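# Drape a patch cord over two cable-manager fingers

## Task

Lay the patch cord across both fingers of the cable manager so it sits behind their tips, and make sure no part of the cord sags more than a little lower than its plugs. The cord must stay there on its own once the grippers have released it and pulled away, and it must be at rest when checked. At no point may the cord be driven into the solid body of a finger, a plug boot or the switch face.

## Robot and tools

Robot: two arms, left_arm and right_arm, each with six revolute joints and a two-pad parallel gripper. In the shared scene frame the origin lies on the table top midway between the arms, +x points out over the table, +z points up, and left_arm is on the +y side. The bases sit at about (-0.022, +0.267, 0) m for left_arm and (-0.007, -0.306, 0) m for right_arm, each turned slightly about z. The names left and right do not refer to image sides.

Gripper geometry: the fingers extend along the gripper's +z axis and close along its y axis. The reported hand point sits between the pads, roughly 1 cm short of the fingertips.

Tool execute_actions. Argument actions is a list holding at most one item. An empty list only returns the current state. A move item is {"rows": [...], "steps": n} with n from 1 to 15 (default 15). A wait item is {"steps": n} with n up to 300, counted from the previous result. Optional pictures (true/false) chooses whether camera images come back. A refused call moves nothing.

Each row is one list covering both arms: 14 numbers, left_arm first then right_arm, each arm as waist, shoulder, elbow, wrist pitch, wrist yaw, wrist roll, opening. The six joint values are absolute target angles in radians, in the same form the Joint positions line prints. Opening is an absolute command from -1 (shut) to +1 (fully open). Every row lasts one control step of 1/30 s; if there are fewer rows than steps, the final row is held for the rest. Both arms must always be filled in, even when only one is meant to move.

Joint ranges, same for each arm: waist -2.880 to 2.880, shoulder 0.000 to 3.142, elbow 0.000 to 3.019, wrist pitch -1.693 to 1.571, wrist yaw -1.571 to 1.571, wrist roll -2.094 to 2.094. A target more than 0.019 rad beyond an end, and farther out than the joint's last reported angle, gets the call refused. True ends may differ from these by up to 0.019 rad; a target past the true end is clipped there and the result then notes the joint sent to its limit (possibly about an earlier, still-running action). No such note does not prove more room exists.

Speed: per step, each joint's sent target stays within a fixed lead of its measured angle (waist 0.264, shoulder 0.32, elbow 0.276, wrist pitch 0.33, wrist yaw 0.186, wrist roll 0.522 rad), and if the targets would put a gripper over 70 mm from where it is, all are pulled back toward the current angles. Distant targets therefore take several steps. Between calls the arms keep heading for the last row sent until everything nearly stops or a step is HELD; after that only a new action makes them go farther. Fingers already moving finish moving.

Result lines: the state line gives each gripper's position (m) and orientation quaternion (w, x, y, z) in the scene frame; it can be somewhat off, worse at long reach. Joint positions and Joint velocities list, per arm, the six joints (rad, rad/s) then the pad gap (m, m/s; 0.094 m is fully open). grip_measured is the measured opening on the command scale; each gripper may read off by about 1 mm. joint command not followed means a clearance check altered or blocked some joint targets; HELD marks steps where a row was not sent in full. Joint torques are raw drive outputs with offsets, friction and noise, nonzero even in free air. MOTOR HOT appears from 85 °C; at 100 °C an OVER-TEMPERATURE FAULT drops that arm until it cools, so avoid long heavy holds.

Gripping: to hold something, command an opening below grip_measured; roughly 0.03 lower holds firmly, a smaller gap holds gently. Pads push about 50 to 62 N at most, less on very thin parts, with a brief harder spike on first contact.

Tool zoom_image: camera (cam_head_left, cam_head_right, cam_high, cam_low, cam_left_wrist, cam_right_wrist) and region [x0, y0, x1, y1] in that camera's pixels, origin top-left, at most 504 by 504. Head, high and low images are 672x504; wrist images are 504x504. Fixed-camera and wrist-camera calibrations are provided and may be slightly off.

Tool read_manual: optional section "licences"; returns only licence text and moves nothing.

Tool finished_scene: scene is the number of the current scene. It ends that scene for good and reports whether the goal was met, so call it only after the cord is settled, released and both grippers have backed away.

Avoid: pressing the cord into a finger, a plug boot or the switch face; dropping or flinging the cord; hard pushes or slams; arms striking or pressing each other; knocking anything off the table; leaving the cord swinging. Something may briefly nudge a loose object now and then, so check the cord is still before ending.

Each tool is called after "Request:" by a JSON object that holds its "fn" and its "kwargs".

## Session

Request:
{"fn": "execute_actions", "kwargs": {"actions": []}}

Request:
{"fn": "zoom_image", "kwargs": {"camera": "cam_head_left", "region": [200,140,440,380]}}

Scene clock: 0.00 s of 5233.50 s.
left_arm: end_effector_position=(+0.3318, +0.4388, +0.3134) grip_measured=+1.000 end_effector_quat_wxyz=(+0.218, -0.442, +0.740, +0.457) | right_arm: end_effector_position=(+0.5013, -0.1497, +0.3134) grip_measured=+1.000 end_effector_quat_wxyz=(+0.210, -0.239, +0.887, +0.335)
Joint positions: left_arm=[ 0.037  1.319  1.205 -1.515 -1.062 -1.049  0.094] | right_arm=[-0.093  1.506  1.474 -1.169 -0.742 -0.301  0.094]
Joint velocities: left_arm=[-0.015 -0.024 -0.007  0.002 -0.022 -0.051  0.   ] | right_arm=[-0.005  0.005 -0.007  0.017 -0.022 -0.022  0.   ]
Joint torques (N m, as the arm reports them, + toward a larger angle): no reading
camera_calibration (this result's frames):
cam_left_wrist: T_world_to_cam=[[0.852758, -0.189586, -0.486683, -0.0469727], [-0.367526, -0.879882, -0.301217, 0.608995], [-0.371118, 0.435734, -0.820005, 0.312205], [0, 0, 0, 1]] pos_world=[0.379743, 0.3909, 0.416589]
cam_right_wrist: T_world_to_cam=[[0.572524, -0.663691, -0.481385, -0.236935], [-0.767332, -0.640574, -0.0294422, 0.303561], [-0.288822, 0.386238, -0.876015, 0.60063], [0, 0, 0, 1]] pos_world=[0.542058, -0.194785, 0.421042]

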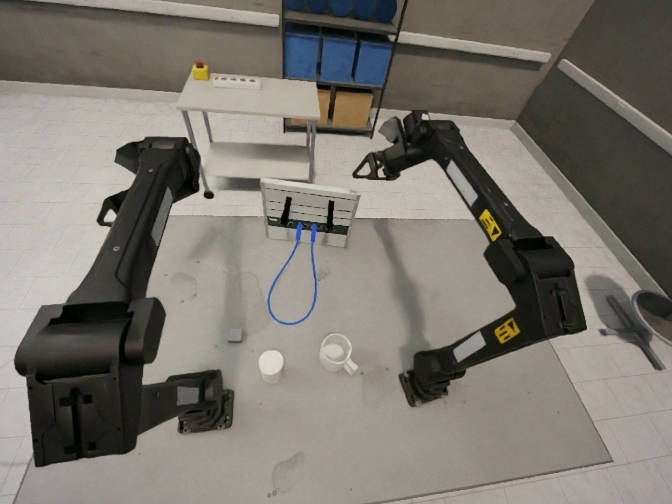

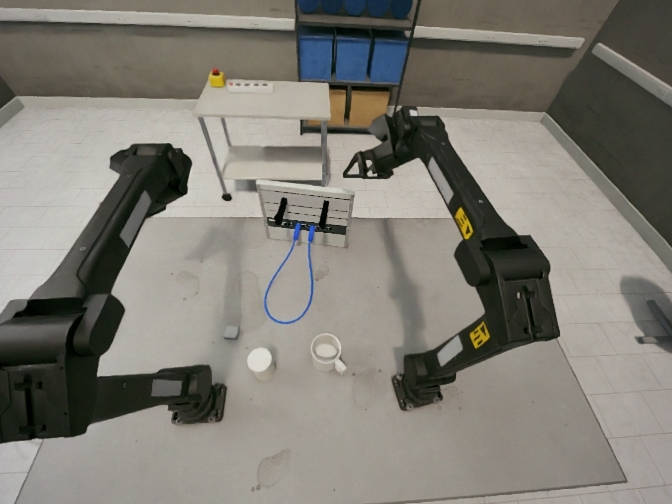

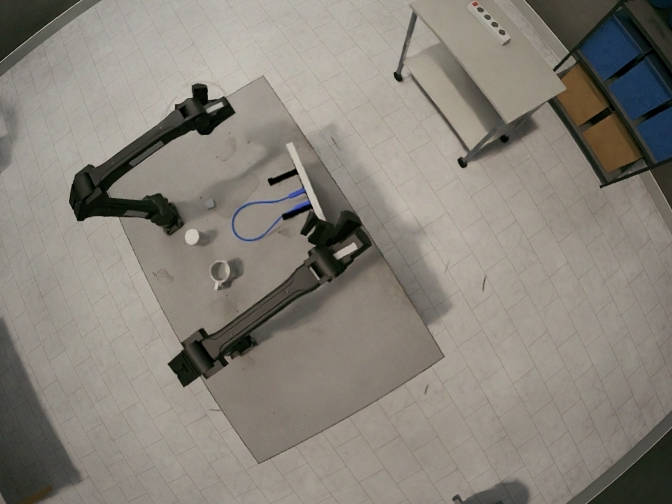

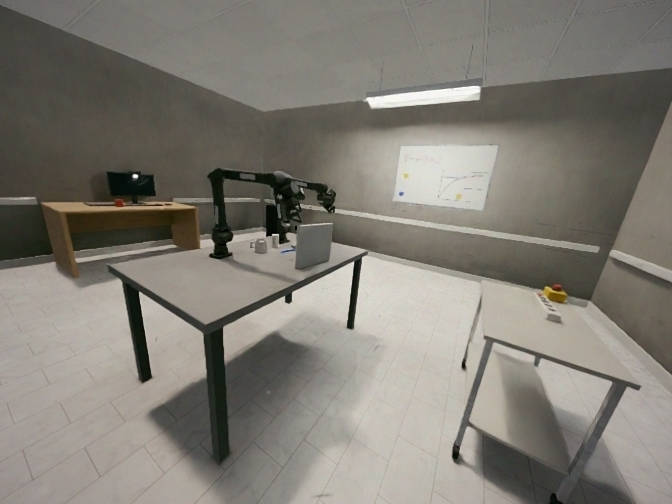

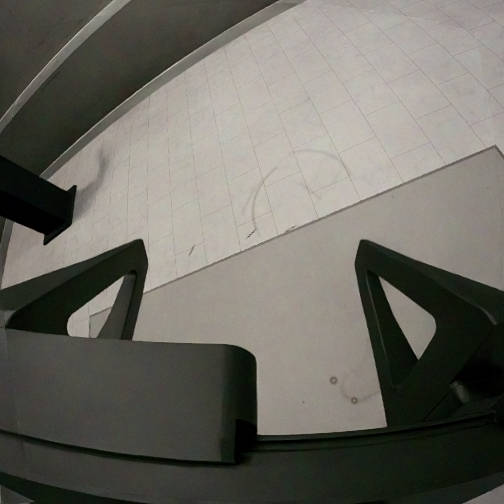

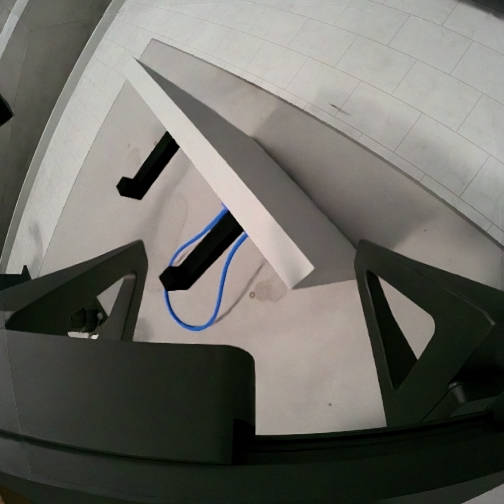

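Region (200, 140, 440, 380) of cam_head_left's 672x504 image, scaled by 2.100, with more detail than that image has.

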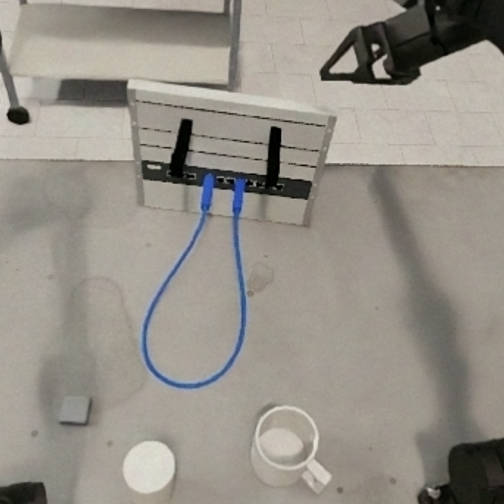

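Request:
{"fn": "execute_actions", "kwargs": {"actions": [{"rows": [[-0.79,1.1,0.75,-0.95,0,0.96,-0.2,-0.35,1.0,0.7,-0.3,0,0,1]],"steps":15}], "pictures": false}}

Request:
{"fn": "execute_actions", "kwargs": {"actions": [{"steps":15}], "pictures": false}}

Request:
{"fn": "execute_actions", "kwargs": {"actions": [{"rows": [[-0.796,1.187,0.535,-0.698,0,0.96,-0.2,-0.35,1.0,0.7,-0.3,0,0,1]],"steps":15}], "pictures": false}}

Request:
{"fn": "execute_actions", "kwargs": {"actions": [{"steps":15}]}}

Scene clock: 19.10 s of 5233.50 s.
left_arm: end_effector_position=(+0.2338, +0.0547, +0.1292) grip_measured=-0.198 end_effector_quat_wxyz=(+0.121, +0.323, +0.938, -0.022) | right_arm: end_effector_position=(+0.4132, -0.3887, +0.2445) grip_measured=+1.000 end_effector_quat_wxyz=(+0.464, +0.071, +0.881, -0.052)
Joint positions: left_arm=[-0.742  1.113  0.759 -0.975 -0.049 -0.049  0.038] | right_arm=[-0.366  0.945  0.696 -0.35  -0.002 -0.032  0.094]
Joint velocities: left_arm=[-1.558  0.005 -0.017  0.242  1.634  2.864 -0.001] | right_arm=[0.19  0.425 0.012 0.212 0.007 0.183 0.   ]
Joint torques (N m, as the arm reports them, + toward a larger angle): left_arm=[ 4.05 -6.78  8.34  1.05 -0.41  0.08] | right_arm=[ 0.82 -3.8  11.63  3.72  0.06  0.14]
Steps of this call (steps 1 to 90: nothing new was sent; then 15.60 s passed at rest; steps 91 to 105: all 15 steps of this action). Readings (joint positions):
91: left_arm=[0.027 1.304 1.181 -1.468 -1.014 -0.998] | right_arm=[-0.100 1.493 1.454 -1.133 -0.703 -0.280]
92: left_arm=[0.002 1.272 1.130 -1.394 -0.955 -0.939] | right_arm=[-0.113 1.467 1.412 -1.079 -0.656 -0.258]
94: left_arm=[-0.082 1.201 1.013 -1.270 -0.839 -0.828] | right_arm=[-0.169 1.398 1.311 -0.977 -0.554 -0.214]
98: left_arm=[-0.300 1.119 0.833 -1.087 -0.591 -0.592] | right_arm=[-0.313 1.177 1.036 -0.674 -0.246 -0.121]
105: the state above

Scene clock: 19.60 s of 5233.50 s.
left_arm: end_effector_position=(+0.2160, +0.0320, +0.1312) grip_measured=-0.198 end_effector_quat_wxyz=(+0.127, +0.736, +0.664, +0.007) | right_arm: end_effector_position=(+0.4234, -0.3852, +0.2248) grip_measured=+1.000 end_effector_quat_wxyz=(+0.449, +0.075, +0.889, -0.043)
Joint positions: left_arm=[-0.802  1.108  0.759 -0.966  0.001  0.895  0.038] | right_arm=[-0.353  1.004  0.696 -0.328 -0.002 -0.012  0.094]
Joint velocities: left_arm=[ 0.005  0.015  0.012 -0.002  0.051  0.315 -0.   ] | right_arm=[ 0.005 -0.015  0.002 -0.007  0.037  0.022  0.   ]
Joint torques (N m, as the arm reports them, + toward a larger angle): left_arm=[ 0.87 -6.2   8.29  1.45 -0.04  0.12] | right_arm=[ 0.77 -6.03 11.49  3.24  0.02  0.17]
Steps of this call (steps 1 to 15: the robot went on to your last target). Readings (joint positions):
1: left_arm=[-0.786 1.113 0.759 -0.970 -0.015 0.052] | right_arm=[-0.360 0.960 0.696 -0.342 -0.002 -0.028]
2: left_arm=[-0.813 1.113 0.759 -0.967 -0.003 0.153] | right_arm=[-0.356 0.974 0.696 -0.334 -0.002 -0.025]
4: left_arm=[-0.822 1.111 0.759 -0.966 0.001 0.353] | right_arm=[-0.353 0.995 0.696 -0.332 -0.002 -0.020]
8: left_arm=[-0.805 1.108 0.759 -0.966 0.001 0.694] | right_arm=[-0.353 1.004 0.696 -0.331 -0.002 -0.015]
15: the state above

Scene clock: 20.10 s of 5233.50 s.
left_arm: end_effector_position=(+0.1813, +0.0662, +0.0256) grip_measured=-0.198 end_effector_quat_wxyz=(+0.088, +0.756, +0.648, +0.007) | right_arm: end_effector_position=(+0.4234, -0.3852, +0.2248) grip_measured=+1.000 end_effector_quat_wxyz=(+0.449, +0.076, +0.889, -0.043)
Joint positions: left_arm=[-0.802  1.193  0.514 -0.715  0.001  0.946  0.038] | right_arm=[-0.353  1.004  0.696 -0.328 -0.002 -0.011  0.094]
Joint velocities: left_arm=[ 0.005 -0.034 -0.007  0.012  0.007  0.037 -0.   ] | right_arm=[-0.015 -0.024 -0.007  0.002 -0.051 -0.051  0.   ]
Joint torques (N m, as the arm reports them, + toward a larger angle): left_arm=[ 0.25 -6.13  8.87  1.04 -0.04  0.1 ] | right_arm=[ 0.86 -6.47 11.39  3.27  0.02  0.14]
Steps of this call (steps 1 to 15: all 15 steps of this action). Readings (joint positions):
1: left_arm=[-0.802 1.109 0.738 -0.924 0.001 0.903] | right_arm=[-0.353 1.004 0.696 -0.328 -0.002 -0.012]
2: left_arm=[-0.802 1.109 0.703 -0.858 0.001 0.908] | right_arm=[-0.353 1.004 0.696 -0.328 -0.002 -0.012]
4: left_arm=[-0.802 1.133 0.618 -0.769 0.001 0.920] | right_arm=[-0.353 1.004 0.696 -0.328 -0.002 -0.011]
8: left_arm=[-0.802 1.200 0.518 -0.735 0.001 0.938] | right_arm=[-0.353 1.004 0.696 -0.328 -0.002 -0.011]
15: the state above

Scene clock: 20.60 s of 5233.50 s.
left_arm: end_effector_position=(+0.1813, +0.0662, +0.0258) grip_measured=-0.198 end_effector_quat_wxyz=(+0.088, +0.757, +0.648, +0.007) | right_arm: end_effector_position=(+0.4234, -0.3852, +0.2248) grip_measured=+1.000 end_effector_quat_wxyz=(+0.449, +0.076, +0.889, -0.043)
Joint positions: left_arm=[-0.802  1.193  0.514 -0.715  0.001  0.948  0.038] | right_arm=[-0.353  1.004  0.696 -0.328 -0.002 -0.011  0.094]
Joint velocities: left_arm=[-0.005  0.005  0.002 -0.007 -0.037 -0.037  0.   ] | right_arm=[ 0.005 -0.015 -0.017  0.002  0.066 -0.007  0.   ]
Joint torques (N m, as the arm reports them, + toward a larger angle): left_arm=[ 0.27 -6.29  9.22  1.17 -0.05  0.12] | right_arm=[ 0.68 -7.01 11.32  3.25  0.01  0.15]
Steps of this call (steps 1 to 15: the robot went on to your last target). Readings (joint positions):
1: left_arm=[-0.802 1.193 0.514 -0.715 0.001 0.947] | right_arm=[-0.353 1.004 0.696 -0.328 -0.002 -0.011]
2: left_arm=[-0.802 1.193 0.514 -0.715 0.001 0.947] | right_arm=[-0.353 1.004 0.696 -0.328 -0.002 -0.011]
4: left_arm=[-0.802 1.193 0.514 -0.715 0.001 0.947] | right_arm=[-0.353 1.004 0.696 -0.328 -0.002 -0.011]
8: left_arm=[-0.802 1.193 0.514 -0.715 0.001 0.948] | right_arm=[-0.353 1.004 0.696 -0.328 -0.002 -0.011]
15: the state above
All arms were judged still, so your last target was given up. Only a new action makes them travel on or press farther. Fingers that are still opening or closing keep moving.
camera_calibration (this result's frames):
cam_left_wrist: T_world_to_cam=[[-0.97855, 0.146236, -0.145106, 0.171746], [0.0560666, 0.866815, 0.495467, -0.0737601], [0.198236, 0.476704, -0.856421, 0.0778232], [0, 0, 0, 1]] pos_world=[0.15677, 0.00172236, 0.128117]
cam_right_wrist: T_world_to_cam=[[-0.171754, -0.984864, 0.0232964, -0.313333], [-0.940215, 0.156816, -0.302332, 0.532023], [0.294102, -0.0738303, -0.952918, 0.184702], [0, 0, 0, 1]] pos_world=[0.392079, -0.378384, 0.344153]

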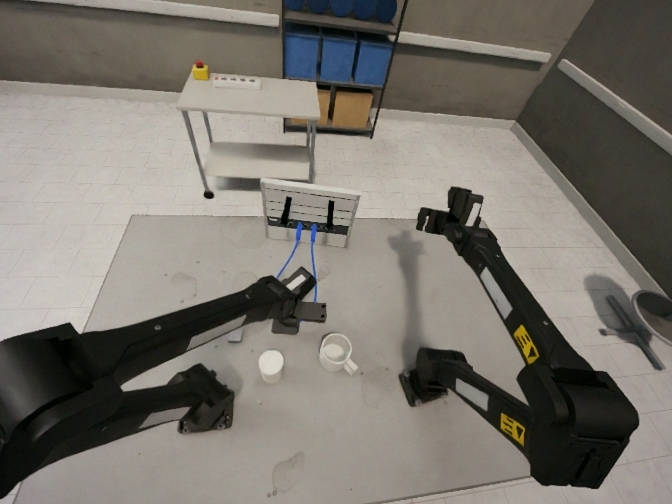

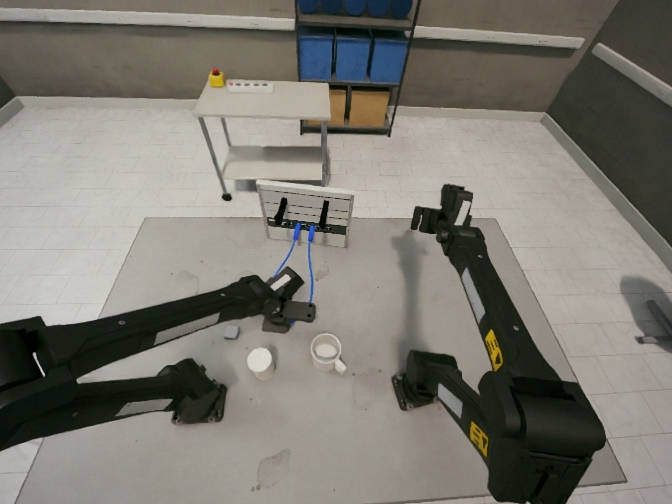

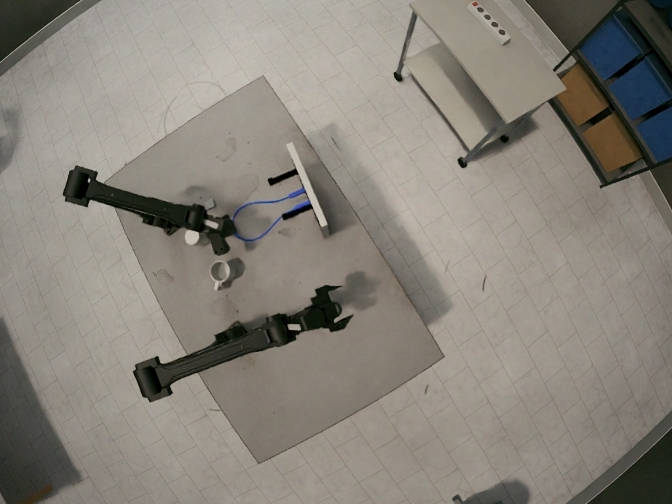

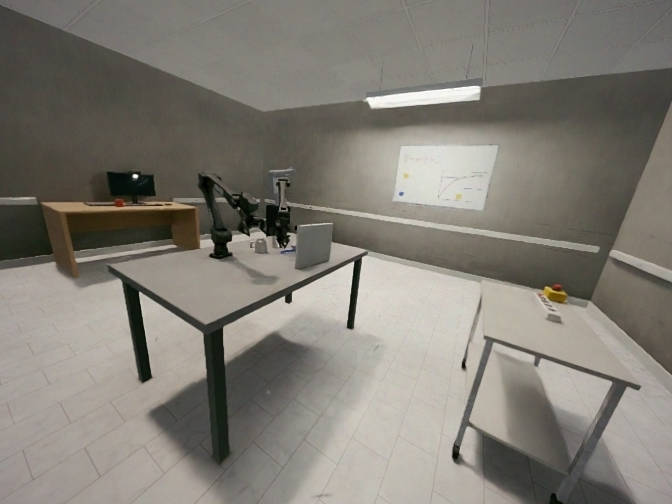

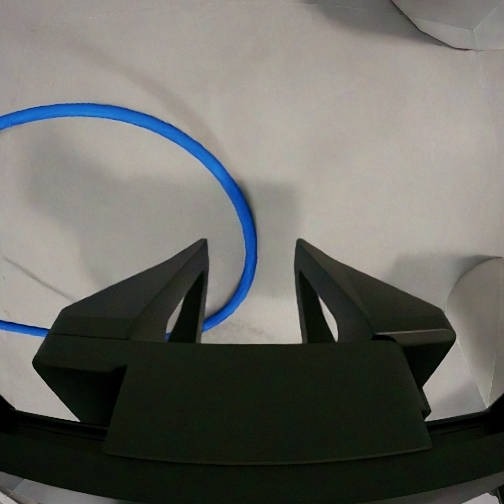

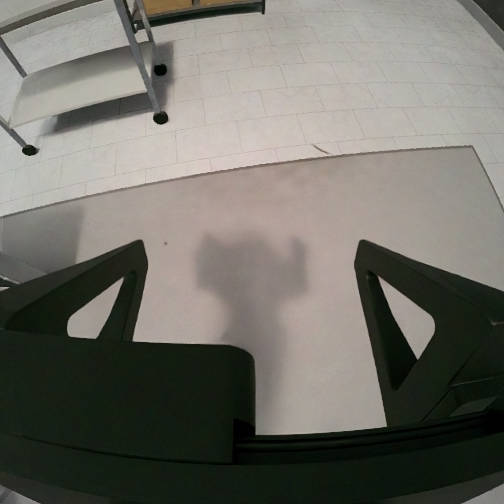

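Request:
{"fn": "execute_actions", "kwargs": {"actions": [{"rows": [[-0.796,1.25,0.535,-0.675,0,0.96,-0.2,-0.35,1.0,0.7,-0.3,0,0,1],[-0.796,1.25,0.535,-0.675,0,0.96,-0.2,-0.35,1.0,0.7,-0.3,0,0,1],[-0.796,1.25,0.535,-0.675,0,0.96,-0.2,-0.35,1.0,0.7,-0.3,0,0,1],[-0.796,1.25,0.535,-0.675,0,0.96,-0.2,-0.35,1.0,0.7,-0.3,0,0,1],[-0.796,1.25,0.535,-0.675,0,0.96,-0.2,-0.35,1.0,0.7,-0.3,0,0,1],[-0.796,1.295,0.535,-0.655,0,0.96,-0.2,-0.35,1.0,0.7,-0.3,0,0,1]],"steps":15}], "pictures": false}}

Request:
{"fn": "execute_actions", "kwargs": {"actions": [{"steps":8}], "pictures": false}}

Request:
{"fn": "execute_actions", "kwargs": {"actions": [{"rows": [[-0.796,1.295,0.535,-0.655,0,0.96,-0.97,-0.35,1.0,0.7,-0.3,0,0,1]],"steps":15}], "pictures": false}}

Scene clock: 31.40 s of 5233.50 s.
left_arm: end_effector_position=(+0.1830, +0.0646, +0.0043) grip_measured=-0.199 end_effector_quat_wxyz=(+0.067, +0.758, +0.648, +0.005) | right_arm: end_effector_position=(+0.4234, -0.3852, +0.2248) grip_measured=+1.000 end_effector_quat_wxyz=(+0.449, +0.076, +0.889, -0.043)
Joint positions: left_arm=[-0.802  1.284  0.517 -0.668  0.001  0.949  0.038] | right_arm=[-0.353  1.004  0.696 -0.328 -0.002 -0.011  0.094]
Joint velocities: left_arm=[-0.005 -0.015 -0.002 -0.007 -0.007 -0.066 -0.001] | right_arm=[ 0.005  0.005 -0.017 -0.002 -0.095 -0.037  0.   ]
Joint torques (N m, as the arm reports them, + toward a larger angle): left_arm=[ 0.15 -5.77  8.41  0.9  -0.04  0.11] | right_arm=[ 0.38 -7.01 11.17  3.14  0.03  0.16]
Steps of this call (steps 1 to 90: nothing new was sent; then 7.30 s passed at rest; steps 91 to 105: all 15 steps of this action). Readings (joint positions):
91: left_arm=[-0.802 1.197 0.514 -0.710 0.001 0.948] | right_arm=[-0.353 1.004 0.696 -0.328 -0.002 -0.011]
92: left_arm=[-0.802 1.207 0.514 -0.702 0.001 0.948] | right_arm=[-0.353 1.004 0.696 -0.328 -0.002 -0.011]
94: left_arm=[-0.802 1.230 0.514 -0.694 0.001 0.948] | right_arm=[-0.353 1.004 0.696 -0.328 -0.002 -0.011]
98: left_arm=[-0.802 1.274 0.514 -0.676 0.001 0.948] | right_arm=[-0.353 1.004 0.696 -0.328 -0.002 -0.011]
105: the state above

Scene clock: 31.67 s of 5233.50 s.
left_arm: end_effector_position=(+0.1830, +0.0646, +0.0043) grip_measured=-0.199 end_effector_quat_wxyz=(+0.067, +0.758, +0.648, +0.005) | right_arm: end_effector_position=(+0.4234, -0.3852, +0.2248) grip_measured=+1.000 end_effector_quat_wxyz=(+0.449, +0.076, +0.889, -0.043)
Joint positions: left_arm=[-0.802  1.284  0.517 -0.668  0.001  0.949  0.038] | right_arm=[-0.353  1.004  0.696 -0.328 -0.002 -0.011  0.094]
Joint velocities: left_arm=[-0.015 -0.005  0.007  0.002  0.022  0.007  0.   ] | right_arm=[ 0.005 -0.005  0.007 -0.007  0.037 -0.022  0.   ]
Joint torques (N m, as the arm reports them, + toward a larger angle): left_arm=[ 0.13 -5.29  8.43  1.11 -0.04  0.1 ] | right_arm=[ 0.65 -6.04 11.31  3.26  0.06  0.18]
Steps of this call (steps 1 to 8: the robot went on to your last target). Readings (joint positions):
1: left_arm=[-0.802 1.284 0.517 -0.668 0.001 0.949] | right_arm=[-0.353 1.004 0.696 -0.328 -0.002 -0.011]
2: left_arm=[-0.802 1.284 0.517 -0.668 0.001 0.949] | right_arm=[-0.353 1.004 0.696 -0.328 -0.002 -0.011]
4: left_arm=[-0.802 1.284 0.517 -0.668 0.001 0.949] | right_arm=[-0.353 1.004 0.696 -0.328 -0.002 -0.011]
8: the state above

Scene clock: 32.17 s of 5233.50 s.
left_arm: end_effector_position=(+0.1850, +0.0636, +0.0062) grip_measured=-0.968 end_effector_quat_wxyz=(+0.071, +0.758, +0.648, +0.007) | right_arm: end_effector_position=(+0.4234, -0.3852, +0.2248) grip_measured=+1.000 end_effector_quat_wxyz=(+0.449, +0.076, +0.889, -0.043)
Joint positions: left_arm=[-0.802  1.28   0.52  -0.667 -0.003  0.949  0.002] | right_arm=[-0.353  1.004  0.696 -0.328 -0.002 -0.011  0.094]
Joint velocities: left_arm=[-0.005 -0.005 -0.027  0.017  0.066 -0.037 -0.001] | right_arm=[ 0.005  0.005  0.022  0.002 -0.081  0.037  0.   ]
Joint torques (N m, as the arm reports them, + toward a larger angle): left_arm=[ 0.22 -5.15  8.31  1.07  0.11  0.09] | right_arm=[-0.31 -5.86 11.57  3.31  0.02  0.15]
Steps of this call (steps 1 to 15: all 15 steps of this action). Readings (joint positions):
1: left_arm=[-0.802 1.284 0.517 -0.668 0.001 0.949] | right_arm=[-0.353 1.004 0.696 -0.328 -0.002 -0.011]
2: left_arm=[-0.802 1.285 0.517 -0.668 0.001 0.949] | right_arm=[-0.353 1.004 0.696 -0.328 -0.002 -0.011]
4: left_arm=[-0.802 1.285 0.519 -0.667 -0.002 0.949] | right_arm=[-0.353 1.004 0.696 -0.328 -0.002 -0.011]
8: left_arm=[-0.802 1.280 0.520 -0.667 -0.003 0.949] | right_arm=[-0.353 1.004 0.696 -0.328 -0.002 -0.011]
15: the state above

Missed (it rode up over the cord). Retry lower.

Request:
{"fn": "execute_actions", "kwargs": {"actions": [{"rows": [[-0.796,1.27,0.535,-0.655,0,0.96,-0.3,-0.35,1.0,0.7,-0.3,0,0,1]],"steps":12}], "pictures": false}}

Request:
{"fn": "execute_actions", "kwargs": {"actions": [{"rows": [[-0.796,1.325,0.535,-0.645,0,0.96,-0.3,-0.35,1.0,0.7,-0.3,0,0,1]],"steps":15}], "pictures": false}}

Request:
{"fn": "execute_actions", "kwargs": {"actions": [{"rows": [[-0.796,1.325,0.535,-0.645,0,0.96,-0.97,-0.35,1.0,0.7,-0.3,0,0,1]],"steps":15}], "pictures": false}}

Scene clock: 42.63 s of 5233.50 s.
left_arm: end_effector_position=(+0.1852, +0.0634, +0.0069) grip_measured=-0.302 end_effector_quat_wxyz=(+0.072, +0.758, +0.648, +0.008) | right_arm: end_effector_position=(+0.4234, -0.3852, +0.2248) grip_measured=+1.000 end_effector_quat_wxyz=(+0.449, +0.076, +0.889, -0.043)
Joint positions: left_arm=[-0.802  1.278  0.52  -0.667 -0.003  0.949  0.033] | right_arm=[-0.353  1.004  0.696 -0.328 -0.002 -0.011  0.094]
Joint velocities: left_arm=[ 0.005 -0.015 -0.017  0.002 -0.007 -0.022 -0.001] | right_arm=[-0.005 -0.005 -0.002 -0.002  0.051  0.022  0.   ]
Joint torques (N m, as the arm reports them, + toward a larger angle): left_arm=[ 0.24 -6.47  8.5   1.04  0.1   0.1 ] | right_arm=[ 0.46 -6.46 11.29  3.11  0.07  0.11]
Steps of this call (steps 1 to 15: the robot went on to your last target; steps 16 to 230: nothing new was sent; then 2.40 s passed at rest; steps 231 to 242: all 12 steps of this action). Readings (joint positions):
231: left_arm=[-0.802 1.279 0.520 -0.667 -0.003 0.949] | right_arm=[-0.353 1.004 0.696 -0.328 -0.002 -0.011]
232: left_arm=[-0.802 1.278 0.520 -0.667 -0.003 0.949] | right_arm=[-0.353 1.004 0.696 -0.328 -0.002 -0.011]
234: left_arm=[-0.802 1.278 0.520 -0.667 -0.003 0.949] | right_arm=[-0.353 1.004 0.696 -0.328 -0.002 -0.011]
238: left_arm=[-0.802 1.278 0.520 -0.667 -0.003 0.949] | right_arm=[-0.353 1.004 0.696 -0.328 -0.002 -0.011]
242: the state above

Scene clock: 43.13 s of 5233.50 s.
left_arm: end_effector_position=(+0.1863, +0.0622, +0.0032) grip_measured=-0.302 end_effector_quat_wxyz=(+0.068, +0.758, +0.648, +0.007) | right_arm: end_effector_position=(+0.4234, -0.3852, +0.2248) grip_measured=+1.000 end_effector_quat_wxyz=(+0.449, +0.076, +0.889, -0.043)
Joint positions: left_arm=[-0.802  1.298  0.524 -0.66  -0.002  0.949  0.033] | right_arm=[-0.353  1.004  0.696 -0.328 -0.002 -0.011  0.094]
Joint velocities: left_arm=[-0.005 -0.024 -0.017 -0.002  0.007 -0.037  0.   ] | right_arm=[-0.024  0.005  0.017  0.002 -0.037 -0.037  0.   ]
Joint torques (N m, as the arm reports them, + toward a larger angle): left_arm=[ 0.4  -4.27  7.85  1.19  0.08  0.1 ] | right_arm=[ 1.12 -6.02 11.37  3.26  0.05  0.15]
Steps of this call (steps 1 to 15: all 15 steps of this action). Readings (joint positions):
1: left_arm=[-0.802 1.281 0.520 -0.666 -0.003 0.949] | right_arm=[-0.353 1.004 0.696 -0.328 -0.002 -0.011]
2: left_arm=[-0.802 1.288 0.520 -0.663 -0.003 0.949] | right_arm=[-0.353 1.004 0.696 -0.328 -0.002 -0.011]
4: left_arm=[-0.802 1.297 0.524 -0.660 -0.002 0.949] | right_arm=[-0.353 1.004 0.696 -0.328 -0.002 -0.011]
8: left_arm=[-0.802 1.298 0.524 -0.660 -0.002 0.949] | right_arm=[-0.353 1.004 0.696 -0.328 -0.002 -0.011]
15: the state above

Scene clock: 43.63 s of 5233.50 s.
left_arm: end_effector_position=(+0.1856, +0.0626, +0.0014) grip_measured=-0.928 end_effector_quat_wxyz=(+0.065, +0.758, +0.648, +0.006) | right_arm: end_effector_position=(+0.4234, -0.3852, +0.2248) grip_measured=+1.000 end_effector_quat_wxyz=(+0.449, +0.076, +0.889, -0.043)
Joint positions: left_arm=[-0.802  1.304  0.524 -0.66  -0.001  0.949  0.003] | right_arm=[-0.353  1.004  0.696 -0.328 -0.002 -0.011  0.094]
Joint velocities: left_arm=[-0.005 -0.005 -0.002 -0.007  0.007 -0.007  0.002] | right_arm=[-0.005  0.005 -0.007 -0.012  0.022 -0.007  0.   ]
Joint torques (N m, as the arm reports them, + toward a larger angle): left_arm=[ 0.25 -5.09  7.77  1.14  0.05  0.11] | right_arm=[ 1.39 -6.53 11.4   3.46  0.05  0.19]
Steps of this call (steps 1 to 15: all 15 steps of this action). Readings (joint positions):
1: left_arm=[-0.802 1.298 0.524 -0.660 -0.001 0.949] | right_arm=[-0.353 1.004 0.696 -0.328 -0.002 -0.011]
2: left_arm=[-0.802 1.300 0.524 -0.660 -0.001 0.949] | right_arm=[-0.353 1.004 0.696 -0.328 -0.002 -0.011]
4: left_arm=[-0.802 1.304 0.524 -0.660 -0.001 0.949] | right_arm=[-0.353 1.004 0.696 -0.328 -0.002 -0.011]
8: left_arm=[-0.802 1.304 0.524 -0.660 -0.001 0.949] | right_arm=[-0.353 1.004 0.696 -0.328 -0.002 -0.011]
15: the state above

Request:
{"fn": "execute_actions", "kwargs": {"actions": [{"rows": [[-0.80,1.27,0.75,-0.82,-0.12,0.9,-0.97,-0.35,1.0,0.7,-0.3,0,0,1]],"steps":15}], "pictures": false}}

Request:
{"fn": "execute_actions", "kwargs": {"actions": [{"rows": [[-0.80,1.281,1.075,-0.983,-0.34,0.7,-0.97,-0.35,1.0,0.7,-0.3,0,0,1]],"steps":15}], "pictures": false}}

Request:
{"fn": "execute_actions", "kwargs": {"actions": [{"rows": [[-0.84,1.335,1.345,-1.11,-0.357,0.17,-0.97,-0.35,1.0,0.7,-0.3,0,0,1]],"steps":15}], "pictures": false}}

Request:
{"fn": "execute_actions", "kwargs": {"actions": [{"steps":30}]}}

Request:
{"fn": "zoom_image", "kwargs": {"camera": "cam_high", "region": [200,120,360,280]}}

Scene clock: 55.17 s of 5233.50 s.
left_arm: end_effector_position=(+0.2470, +0.0294, +0.0810) grip_measured=-0.928 end_effector_quat_wxyz=(+0.112, +0.738, +0.662, +0.065) | right_arm: end_effector_position=(+0.4234, -0.3852, +0.2248) grip_measured=+1.000 end_effector_quat_wxyz=(+0.449, +0.076, +0.889, -0.043)
Joint positions: left_arm=[-0.803  1.264  0.734 -0.807 -0.116  0.913  0.003] | right_arm=[-0.353  1.004  0.696 -0.328 -0.002 -0.011  0.094]
Joint velocities: left_arm=[-0.005  0.015 -0.012 -0.012  0.037 -0.066 -0.001] | right_arm=[-0.005 -0.005 -0.002 -0.002  0.037 -0.007  0.   ]
Joint torques (N m, as the arm reports them, + toward a larger angle): left_arm=[-0.04 -6.83  9.6   0.43 -0.2  -0.06] | right_arm=[ 0.77 -6.44 11.36  3.23  0.05  0.17]
Steps of this call (steps 1 to 15: the robot went on to your last target; steps 16 to 140: nothing new was sent; then 6.37 s passed at rest; steps 141 to 155: all 15 steps of this action). Readings (joint positions):
141: left_arm=[-0.803 1.303 0.538 -0.685 -0.038 0.946] | right_arm=[-0.353 1.004 0.696 -0.328 -0.002 -0.011]
142: left_arm=[-0.803 1.302 0.559 -0.722 -0.073 0.942] | right_arm=[-0.353 1.004 0.696 -0.328 -0.002 -0.011]
144: left_arm=[-0.803 1.299 0.617 -0.769 -0.104 0.935] | right_arm=[-0.353 1.004 0.696 -0.328 -0.002 -0.011]
148: left_arm=[-0.803 1.279 0.719 -0.797 -0.116 0.921] | right_arm=[-0.353 1.004 0.696 -0.328 -0.002 -0.011]
155: the state above

Scene clock: 55.67 s of 5233.50 s.
left_arm: end_effector_position=(+0.3292, -0.0008, +0.2129) grip_measured=-0.928 end_effector_quat_wxyz=(+0.196, +0.637, +0.728, +0.159) | right_arm: end_effector_position=(+0.4234, -0.3852, +0.2248) grip_measured=+1.000 end_effector_quat_wxyz=(+0.449, +0.076, +0.889, -0.043)
Joint positions: left_arm=[-0.804  1.271  1.057 -0.966 -0.337  0.725  0.003] | right_arm=[-0.353  1.004  0.696 -0.328 -0.002 -0.011  0.094]
Joint velocities: left_arm=[-0.005  0.034  0.002 -0.09  -0.037 -0.11   0.   ] | right_arm=[-0.005 -0.024  0.017  0.002  0.022  0.066  0.   ]
Joint torques (N m, as the arm reports them, + toward a larger angle): left_arm=[ 0.   -7.89 10.72  0.51 -0.29 -0.14] | right_arm=[ 0.91 -6.41 11.45  3.11  0.03  0.11]
Steps of this call (steps 1 to 15: all 15 steps of this action). Readings (joint positions):
1: left_arm=[-0.804 1.266 0.747 -0.832 -0.171 0.894] | right_arm=[-0.353 1.004 0.696 -0.328 -0.002 -0.011]
2: left_arm=[-0.804 1.271 0.770 -0.868 -0.227 0.874] | right_arm=[-0.353 1.004 0.696 -0.328 -0.002 -0.011]
4: left_arm=[-0.804 1.278 0.831 -0.909 -0.286 0.842] | right_arm=[-0.353 1.004 0.696 -0.328 -0.002 -0.011]
8: left_arm=[-0.804 1.280 0.974 -0.954 -0.332 0.779] | right_arm=[-0.353 1.004 0.696 -0.328 -0.002 -0.011]
15: the state above

Scene clock: 56.17 s of 5233.50 s.
left_arm: end_effector_position=(+0.3557, -0.0403, +0.3008) grip_measured=-0.928 end_effector_quat_wxyz=(+0.267, +0.429, +0.857, +0.097) | right_arm: end_effector_position=(+0.4234, -0.3852, +0.2248) grip_measured=+1.000 end_effector_quat_wxyz=(+0.449, +0.076, +0.889, -0.043)
Joint positions: left_arm=[-0.83   1.326  1.317 -1.097 -0.354  0.207  0.003] | right_arm=[-0.353  1.004  0.696 -0.328 -0.002 -0.011  0.094]
Joint velocities: left_arm=[-0.015  0.005 -0.007 -0.007 -0.037 -0.256 -0.   ] | right_arm=[ 0.005 -0.005  0.007 -0.002 -0.022  0.007  0.   ]
Joint torques (N m, as the arm reports them, + toward a larger angle): left_arm=[-0.99 -9.47 11.92  0.71 -0.35 -0.16] | right_arm=[ 0.57 -6.41 11.33  3.36 -0.01  0.11]
Steps of this call (steps 1 to 15: all 15 steps of this action). Readings (joint positions):
1: left_arm=[-0.806 1.277 1.073 -0.993 -0.341 0.665] | right_arm=[-0.353 1.004 0.696 -0.328 -0.002 -0.011]
2: left_arm=[-0.808 1.290 1.103 -1.027 -0.346 0.601] | right_arm=[-0.353 1.004 0.696 -0.328 -0.002 -0.011]
4: left_arm=[-0.813 1.318 1.182 -1.065 -0.350 0.482] | right_arm=[-0.353 1.004 0.696 -0.328 -0.002 -0.011]
8: left_arm=[-0.826 1.336 1.303 -1.085 -0.353 0.304] | right_arm=[-0.353 1.004 0.696 -0.328 -0.002 -0.011]
15: the state above

Scene clock: 57.17 s of 5233.50 s.
left_arm: end_effector_position=(+0.3556, -0.0403, +0.3008) grip_measured=-0.928 end_effector_quat_wxyz=(+0.268, +0.418, +0.863, +0.093) | right_arm: end_effector_position=(+0.4234, -0.3852, +0.2248) grip_measured=+1.000 end_effector_quat_wxyz=(+0.449, +0.076, +0.889, -0.043)
Joint positions: left_arm=[-0.83   1.326  1.317 -1.097 -0.354  0.182  0.003] | right_arm=[-0.353  1.004  0.696 -0.328 -0.002 -0.011  0.094]
Joint velocities: left_arm=[ 0.005  0.005  0.002  0.002 -0.022  0.022  0.001] | right_arm=[ 0.005 -0.005 -0.037 -0.002 -0.007 -0.037  0.   ]
Joint torques (N m, as the arm reports them, + toward a larger angle): left_arm=[-1.25 -9.38 11.86  0.66 -0.35 -0.11] | right_arm=[ 1.1  -6.88 11.33  3.28  0.02  0.15]
Steps of this call (steps 1 to 30: the robot went on to your last target). Readings (joint positions):
1: left_arm=[-0.830 1.326 1.317 -1.097 -0.354 0.202] | right_arm=[-0.353 1.004 0.696 -0.328 -0.002 -0.011]
2: left_arm=[-0.830 1.326 1.317 -1.097 -0.354 0.198] | right_arm=[-0.353 1.004 0.696 -0.328 -0.002 -0.011]
4: left_arm=[-0.830 1.326 1.317 -1.097 -0.354 0.192] | right_arm=[-0.353 1.004 0.696 -0.328 -0.002 -0.011]
8: left_arm=[-0.830 1.326 1.317 -1.097 -0.354 0.186] | right_arm=[-0.353 1.004 0.696 -0.328 -0.002 -0.011]
30: the state above
All arms were judged still, so your last target was given up. Only a new action makes them travel on or press farther. Fingers that are still opening or closing keep moving.
camera_calibration (this result's frames):
cam_left_wrist: T_world_to_cam=[[-0.670403, -0.632447, -0.388034, 0.329917], [-0.728486, 0.660363, 0.182289, 0.237386], [0.140955, 0.404885, -0.903438, 0.361127], [0, 0, 0, 1]] pos_world=[0.343207, -0.0943207, 0.411002]
cam_right_wrist: T_world_to_cam=[[-0.171754, -0.984864, 0.0232964, -0.313333], [-0.940215, 0.156816, -0.302332, 0.532023], [0.294102, -0.0738303, -0.952918, 0.184702], [0, 0, 0, 1]] pos_world=[0.392079, -0.378384, 0.344153]

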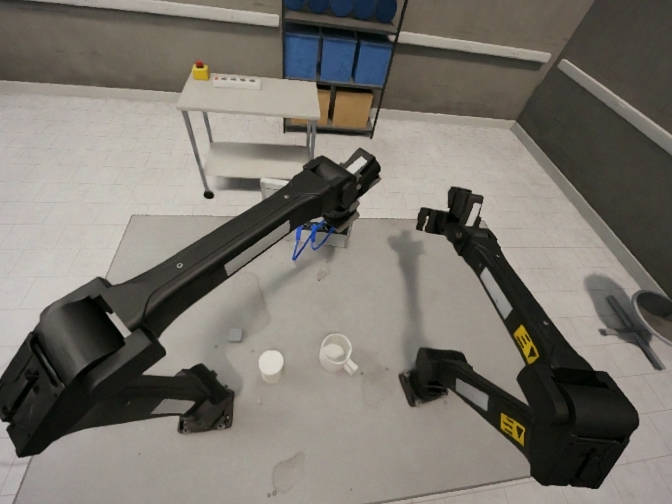

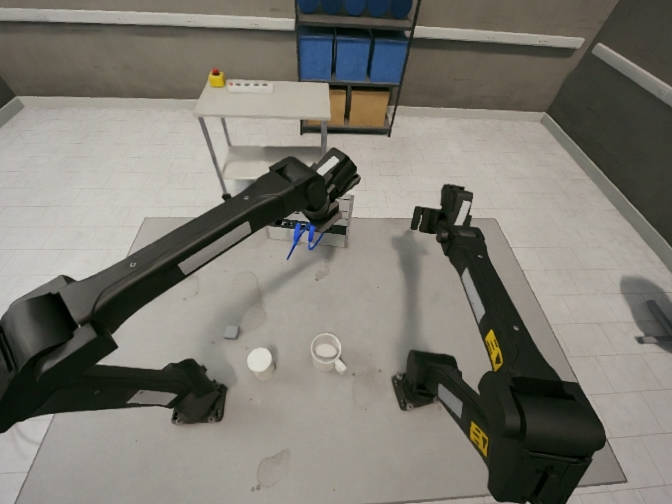

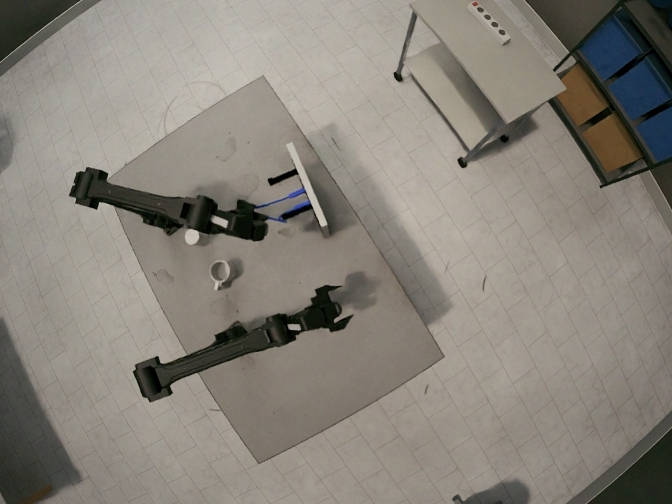

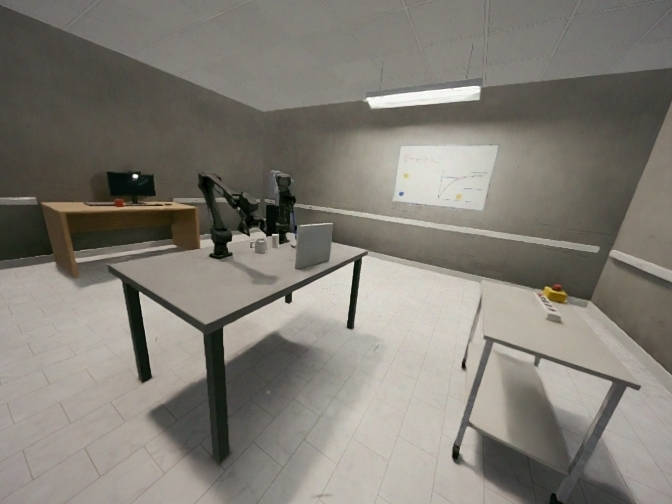

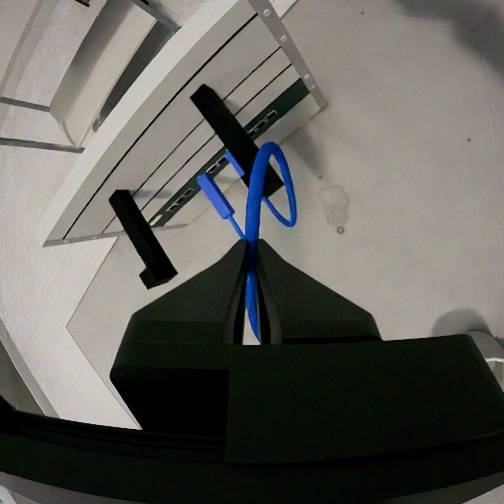

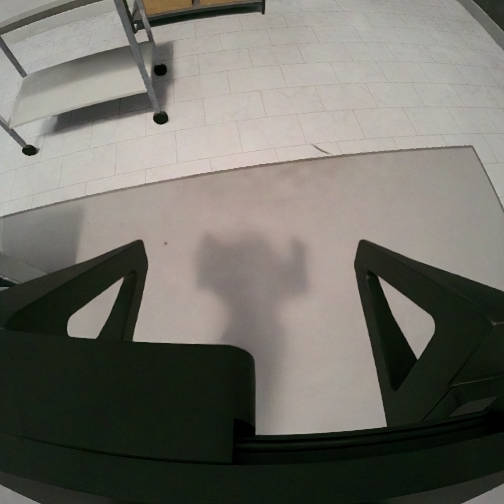

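Region (200, 120, 360, 280) of cam_high's 672x504 image, scaled by 3.150, with more detail than that image has.

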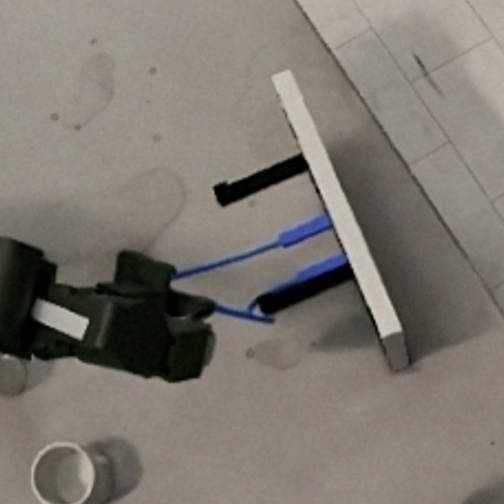

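Request:
{"fn": "execute_actions", "kwargs": {"actions": [{"rows": [[-0.785,1.47,1.47,-1.085,-0.357,0.27,-0.97,-0.35,1.0,0.7,-0.3,0,0,1]],"steps":15}], "pictures": false}}

Request:
{"fn": "execute_actions", "kwargs": {"actions": [{"steps":25}]}}

Request:
{"fn": "zoom_image", "kwargs": {"camera": "cam_high", "region": [200,120,360,280]}}

Scene clock: 64.80 s of 5233.50 s.
left_arm: end_effector_position=(+0.4049, -0.0631, +0.2850) grip_measured=-0.928 end_effector_quat_wxyz=(+0.251, +0.437, +0.856, +0.112) | right_arm: end_effector_position=(+0.4234, -0.3852, +0.2248) grip_measured=+1.000 end_effector_quat_wxyz=(+0.449, +0.076, +0.889, -0.043)
Joint positions: left_arm=[-0.793  1.479  1.438 -1.09  -0.354  0.255  0.003] | right_arm=[-0.353  1.004  0.696 -0.328 -0.002 -0.011  0.094]
Joint velocities: left_arm=[ 0.005 -0.054 -0.002 -0.022  0.066  0.051 -0.001] | right_arm=[-0.005  0.005 -0.002 -0.007  0.007  0.037  0.   ]
Joint torques (N m, as the arm reports them, + toward a larger angle): left_arm=[  0.78 -12.48  12.23   1.35  -0.35   0.07] | right_arm=[ 1.55 -6.36 11.51  3.27  0.09  0.15]
Steps of this call (steps 1 to 214: nothing new was sent; steps 215 to 229: all 15 steps of this action). Readings (joint positions):
215: left_arm=[-0.827 1.338 1.329 -1.100 -0.354 0.195] | right_arm=[-0.353 1.004 0.696 -0.328 -0.002 -0.011]
216: left_arm=[-0.823 1.360 1.359 -1.100 -0.354 0.208] | right_arm=[-0.353 1.004 0.696 -0.328 -0.002 -0.011]
218: left_arm=[-0.810 1.419 1.420 -1.096 -0.354 0.226] | right_arm=[-0.353 1.004 0.696 -0.328 -0.002 -0.011]
222: left_arm=[-0.794 1.478 1.438 -1.090 -0.354 0.244] | right_arm=[-0.353 1.004 0.696 -0.328 -0.002 -0.011]
229: the state above

Scene clock: 65.63 s of 5233.50 s.
left_arm: end_effector_position=(+0.4047, -0.0630, +0.2858) grip_measured=-0.928 end_effector_quat_wxyz=(+0.252, +0.438, +0.856, +0.112) | right_arm: end_effector_position=(+0.4234, -0.3852, +0.2248) grip_measured=+1.000 end_effector_quat_wxyz=(+0.449, +0.076, +0.889, -0.043)
Joint positions: left_arm=[-0.793  1.478  1.438 -1.09  -0.354  0.258  0.003] | right_arm=[-0.353  1.004  0.696 -0.328 -0.002 -0.011  0.094]
Joint velocities: left_arm=[ 0.005 -0.015 -0.002 -0.007  0.066 -0.007 -0.   ] | right_arm=[-0.005 -0.005 -0.002  0.002  0.051  0.007  0.   ]
Joint torques (N m, as the arm reports them, + toward a larger angle): left_arm=[  0.52 -12.84  12.19   1.21  -0.34   0.07] | right_arm=[ 0.4  -6.07 11.49  3.23  0.07  0.21]
Steps of this call (steps 1 to 15: the robot went on to your last target; steps 16 to 25: nothing new was sent). Readings (joint positions):
1: left_arm=[-0.793 1.478 1.438 -1.090 -0.354 0.255] | right_arm=[-0.353 1.004 0.696 -0.328 -0.002 -0.011]
2: left_arm=[-0.793 1.478 1.438 -1.090 -0.354 0.256] | right_arm=[-0.353 1.004 0.696 -0.328 -0.002 -0.011]
4: left_arm=[-0.793 1.478 1.438 -1.090 -0.354 0.256] | right_arm=[-0.353 1.004 0.696 -0.328 -0.002 -0.011]
8: left_arm=[-0.793 1.478 1.438 -1.090 -0.354 0.257] | right_arm=[-0.353 1.004 0.696 -0.328 -0.002 -0.011]
25: the state above
All arms were judged still, so your last target was given up. Only a new action makes them travel on or press farther. Fingers that are still opening or closing keep moving.
camera_calibration (this result's frames):
cam_left_wrist: T_world_to_cam=[[-0.692494, -0.590527, -0.414403, 0.361781], [-0.707587, 0.667936, 0.230611, 0.269051], [0.140613, 0.452923, -0.880391, 0.346485], [0, 0, 0, 1]] pos_world=[0.392188, -0.122998, 0.39292]
cam_right_wrist: T_world_to_cam=[[-0.171754, -0.984864, 0.0232964, -0.313333], [-0.940215, 0.156816, -0.302332, 0.532023], [0.294102, -0.0738303, -0.952918, 0.184702], [0, 0, 0, 1]] pos_world=[0.392079, -0.378384, 0.344153]

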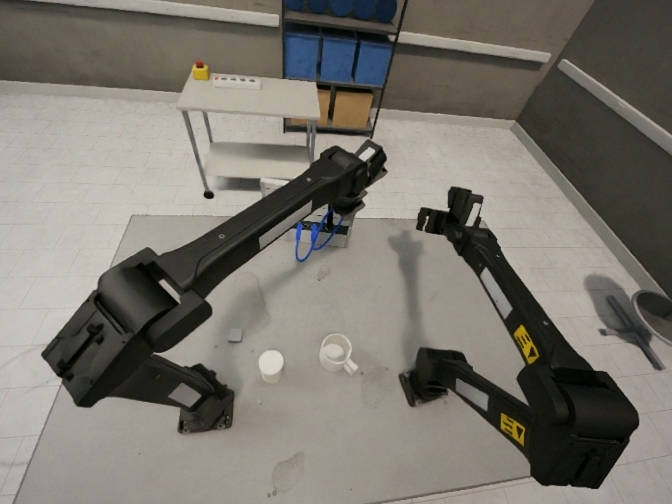

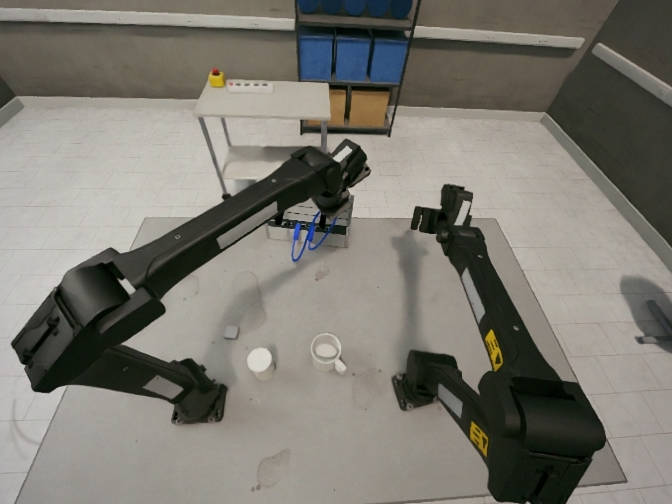

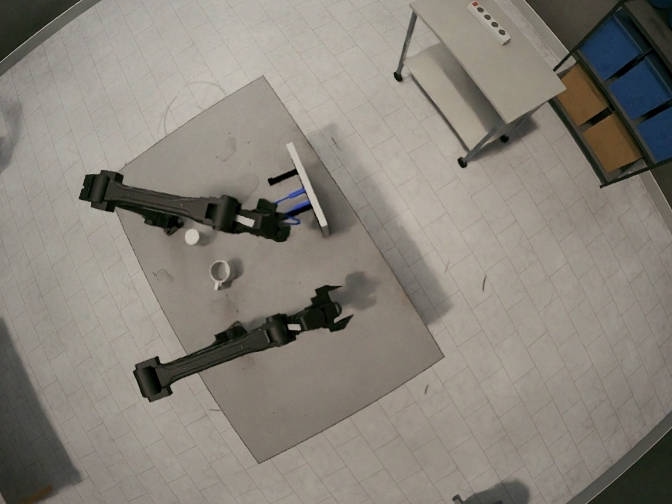

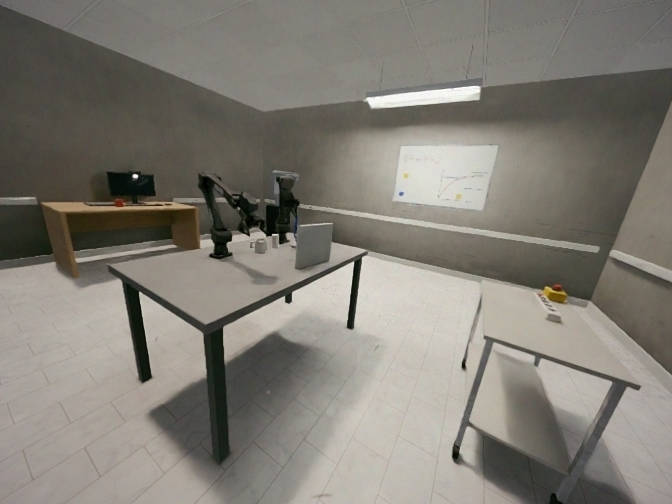

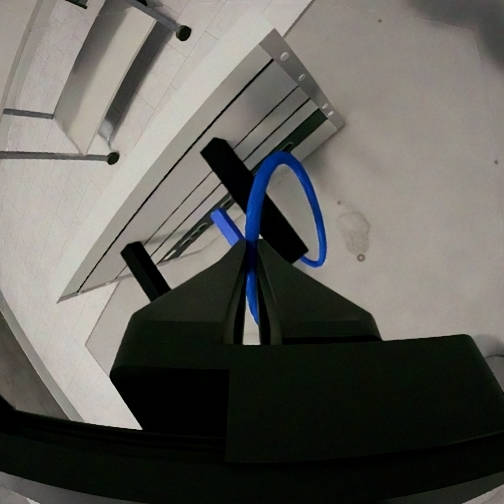

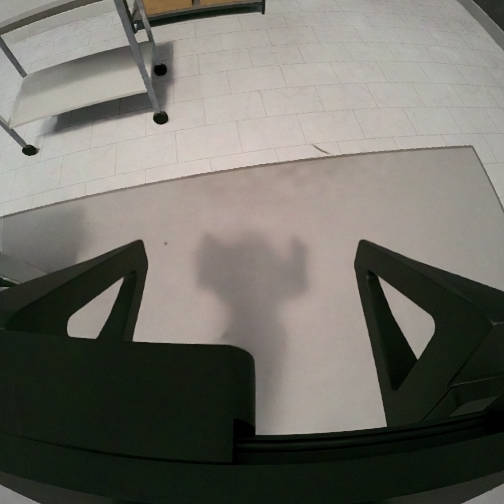

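Region (200, 120, 360, 280) of cam_high's 672x504 image, scaled by 3.150, with more detail than that image has.

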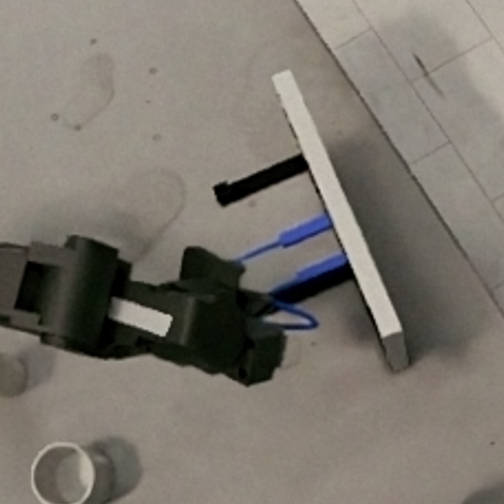

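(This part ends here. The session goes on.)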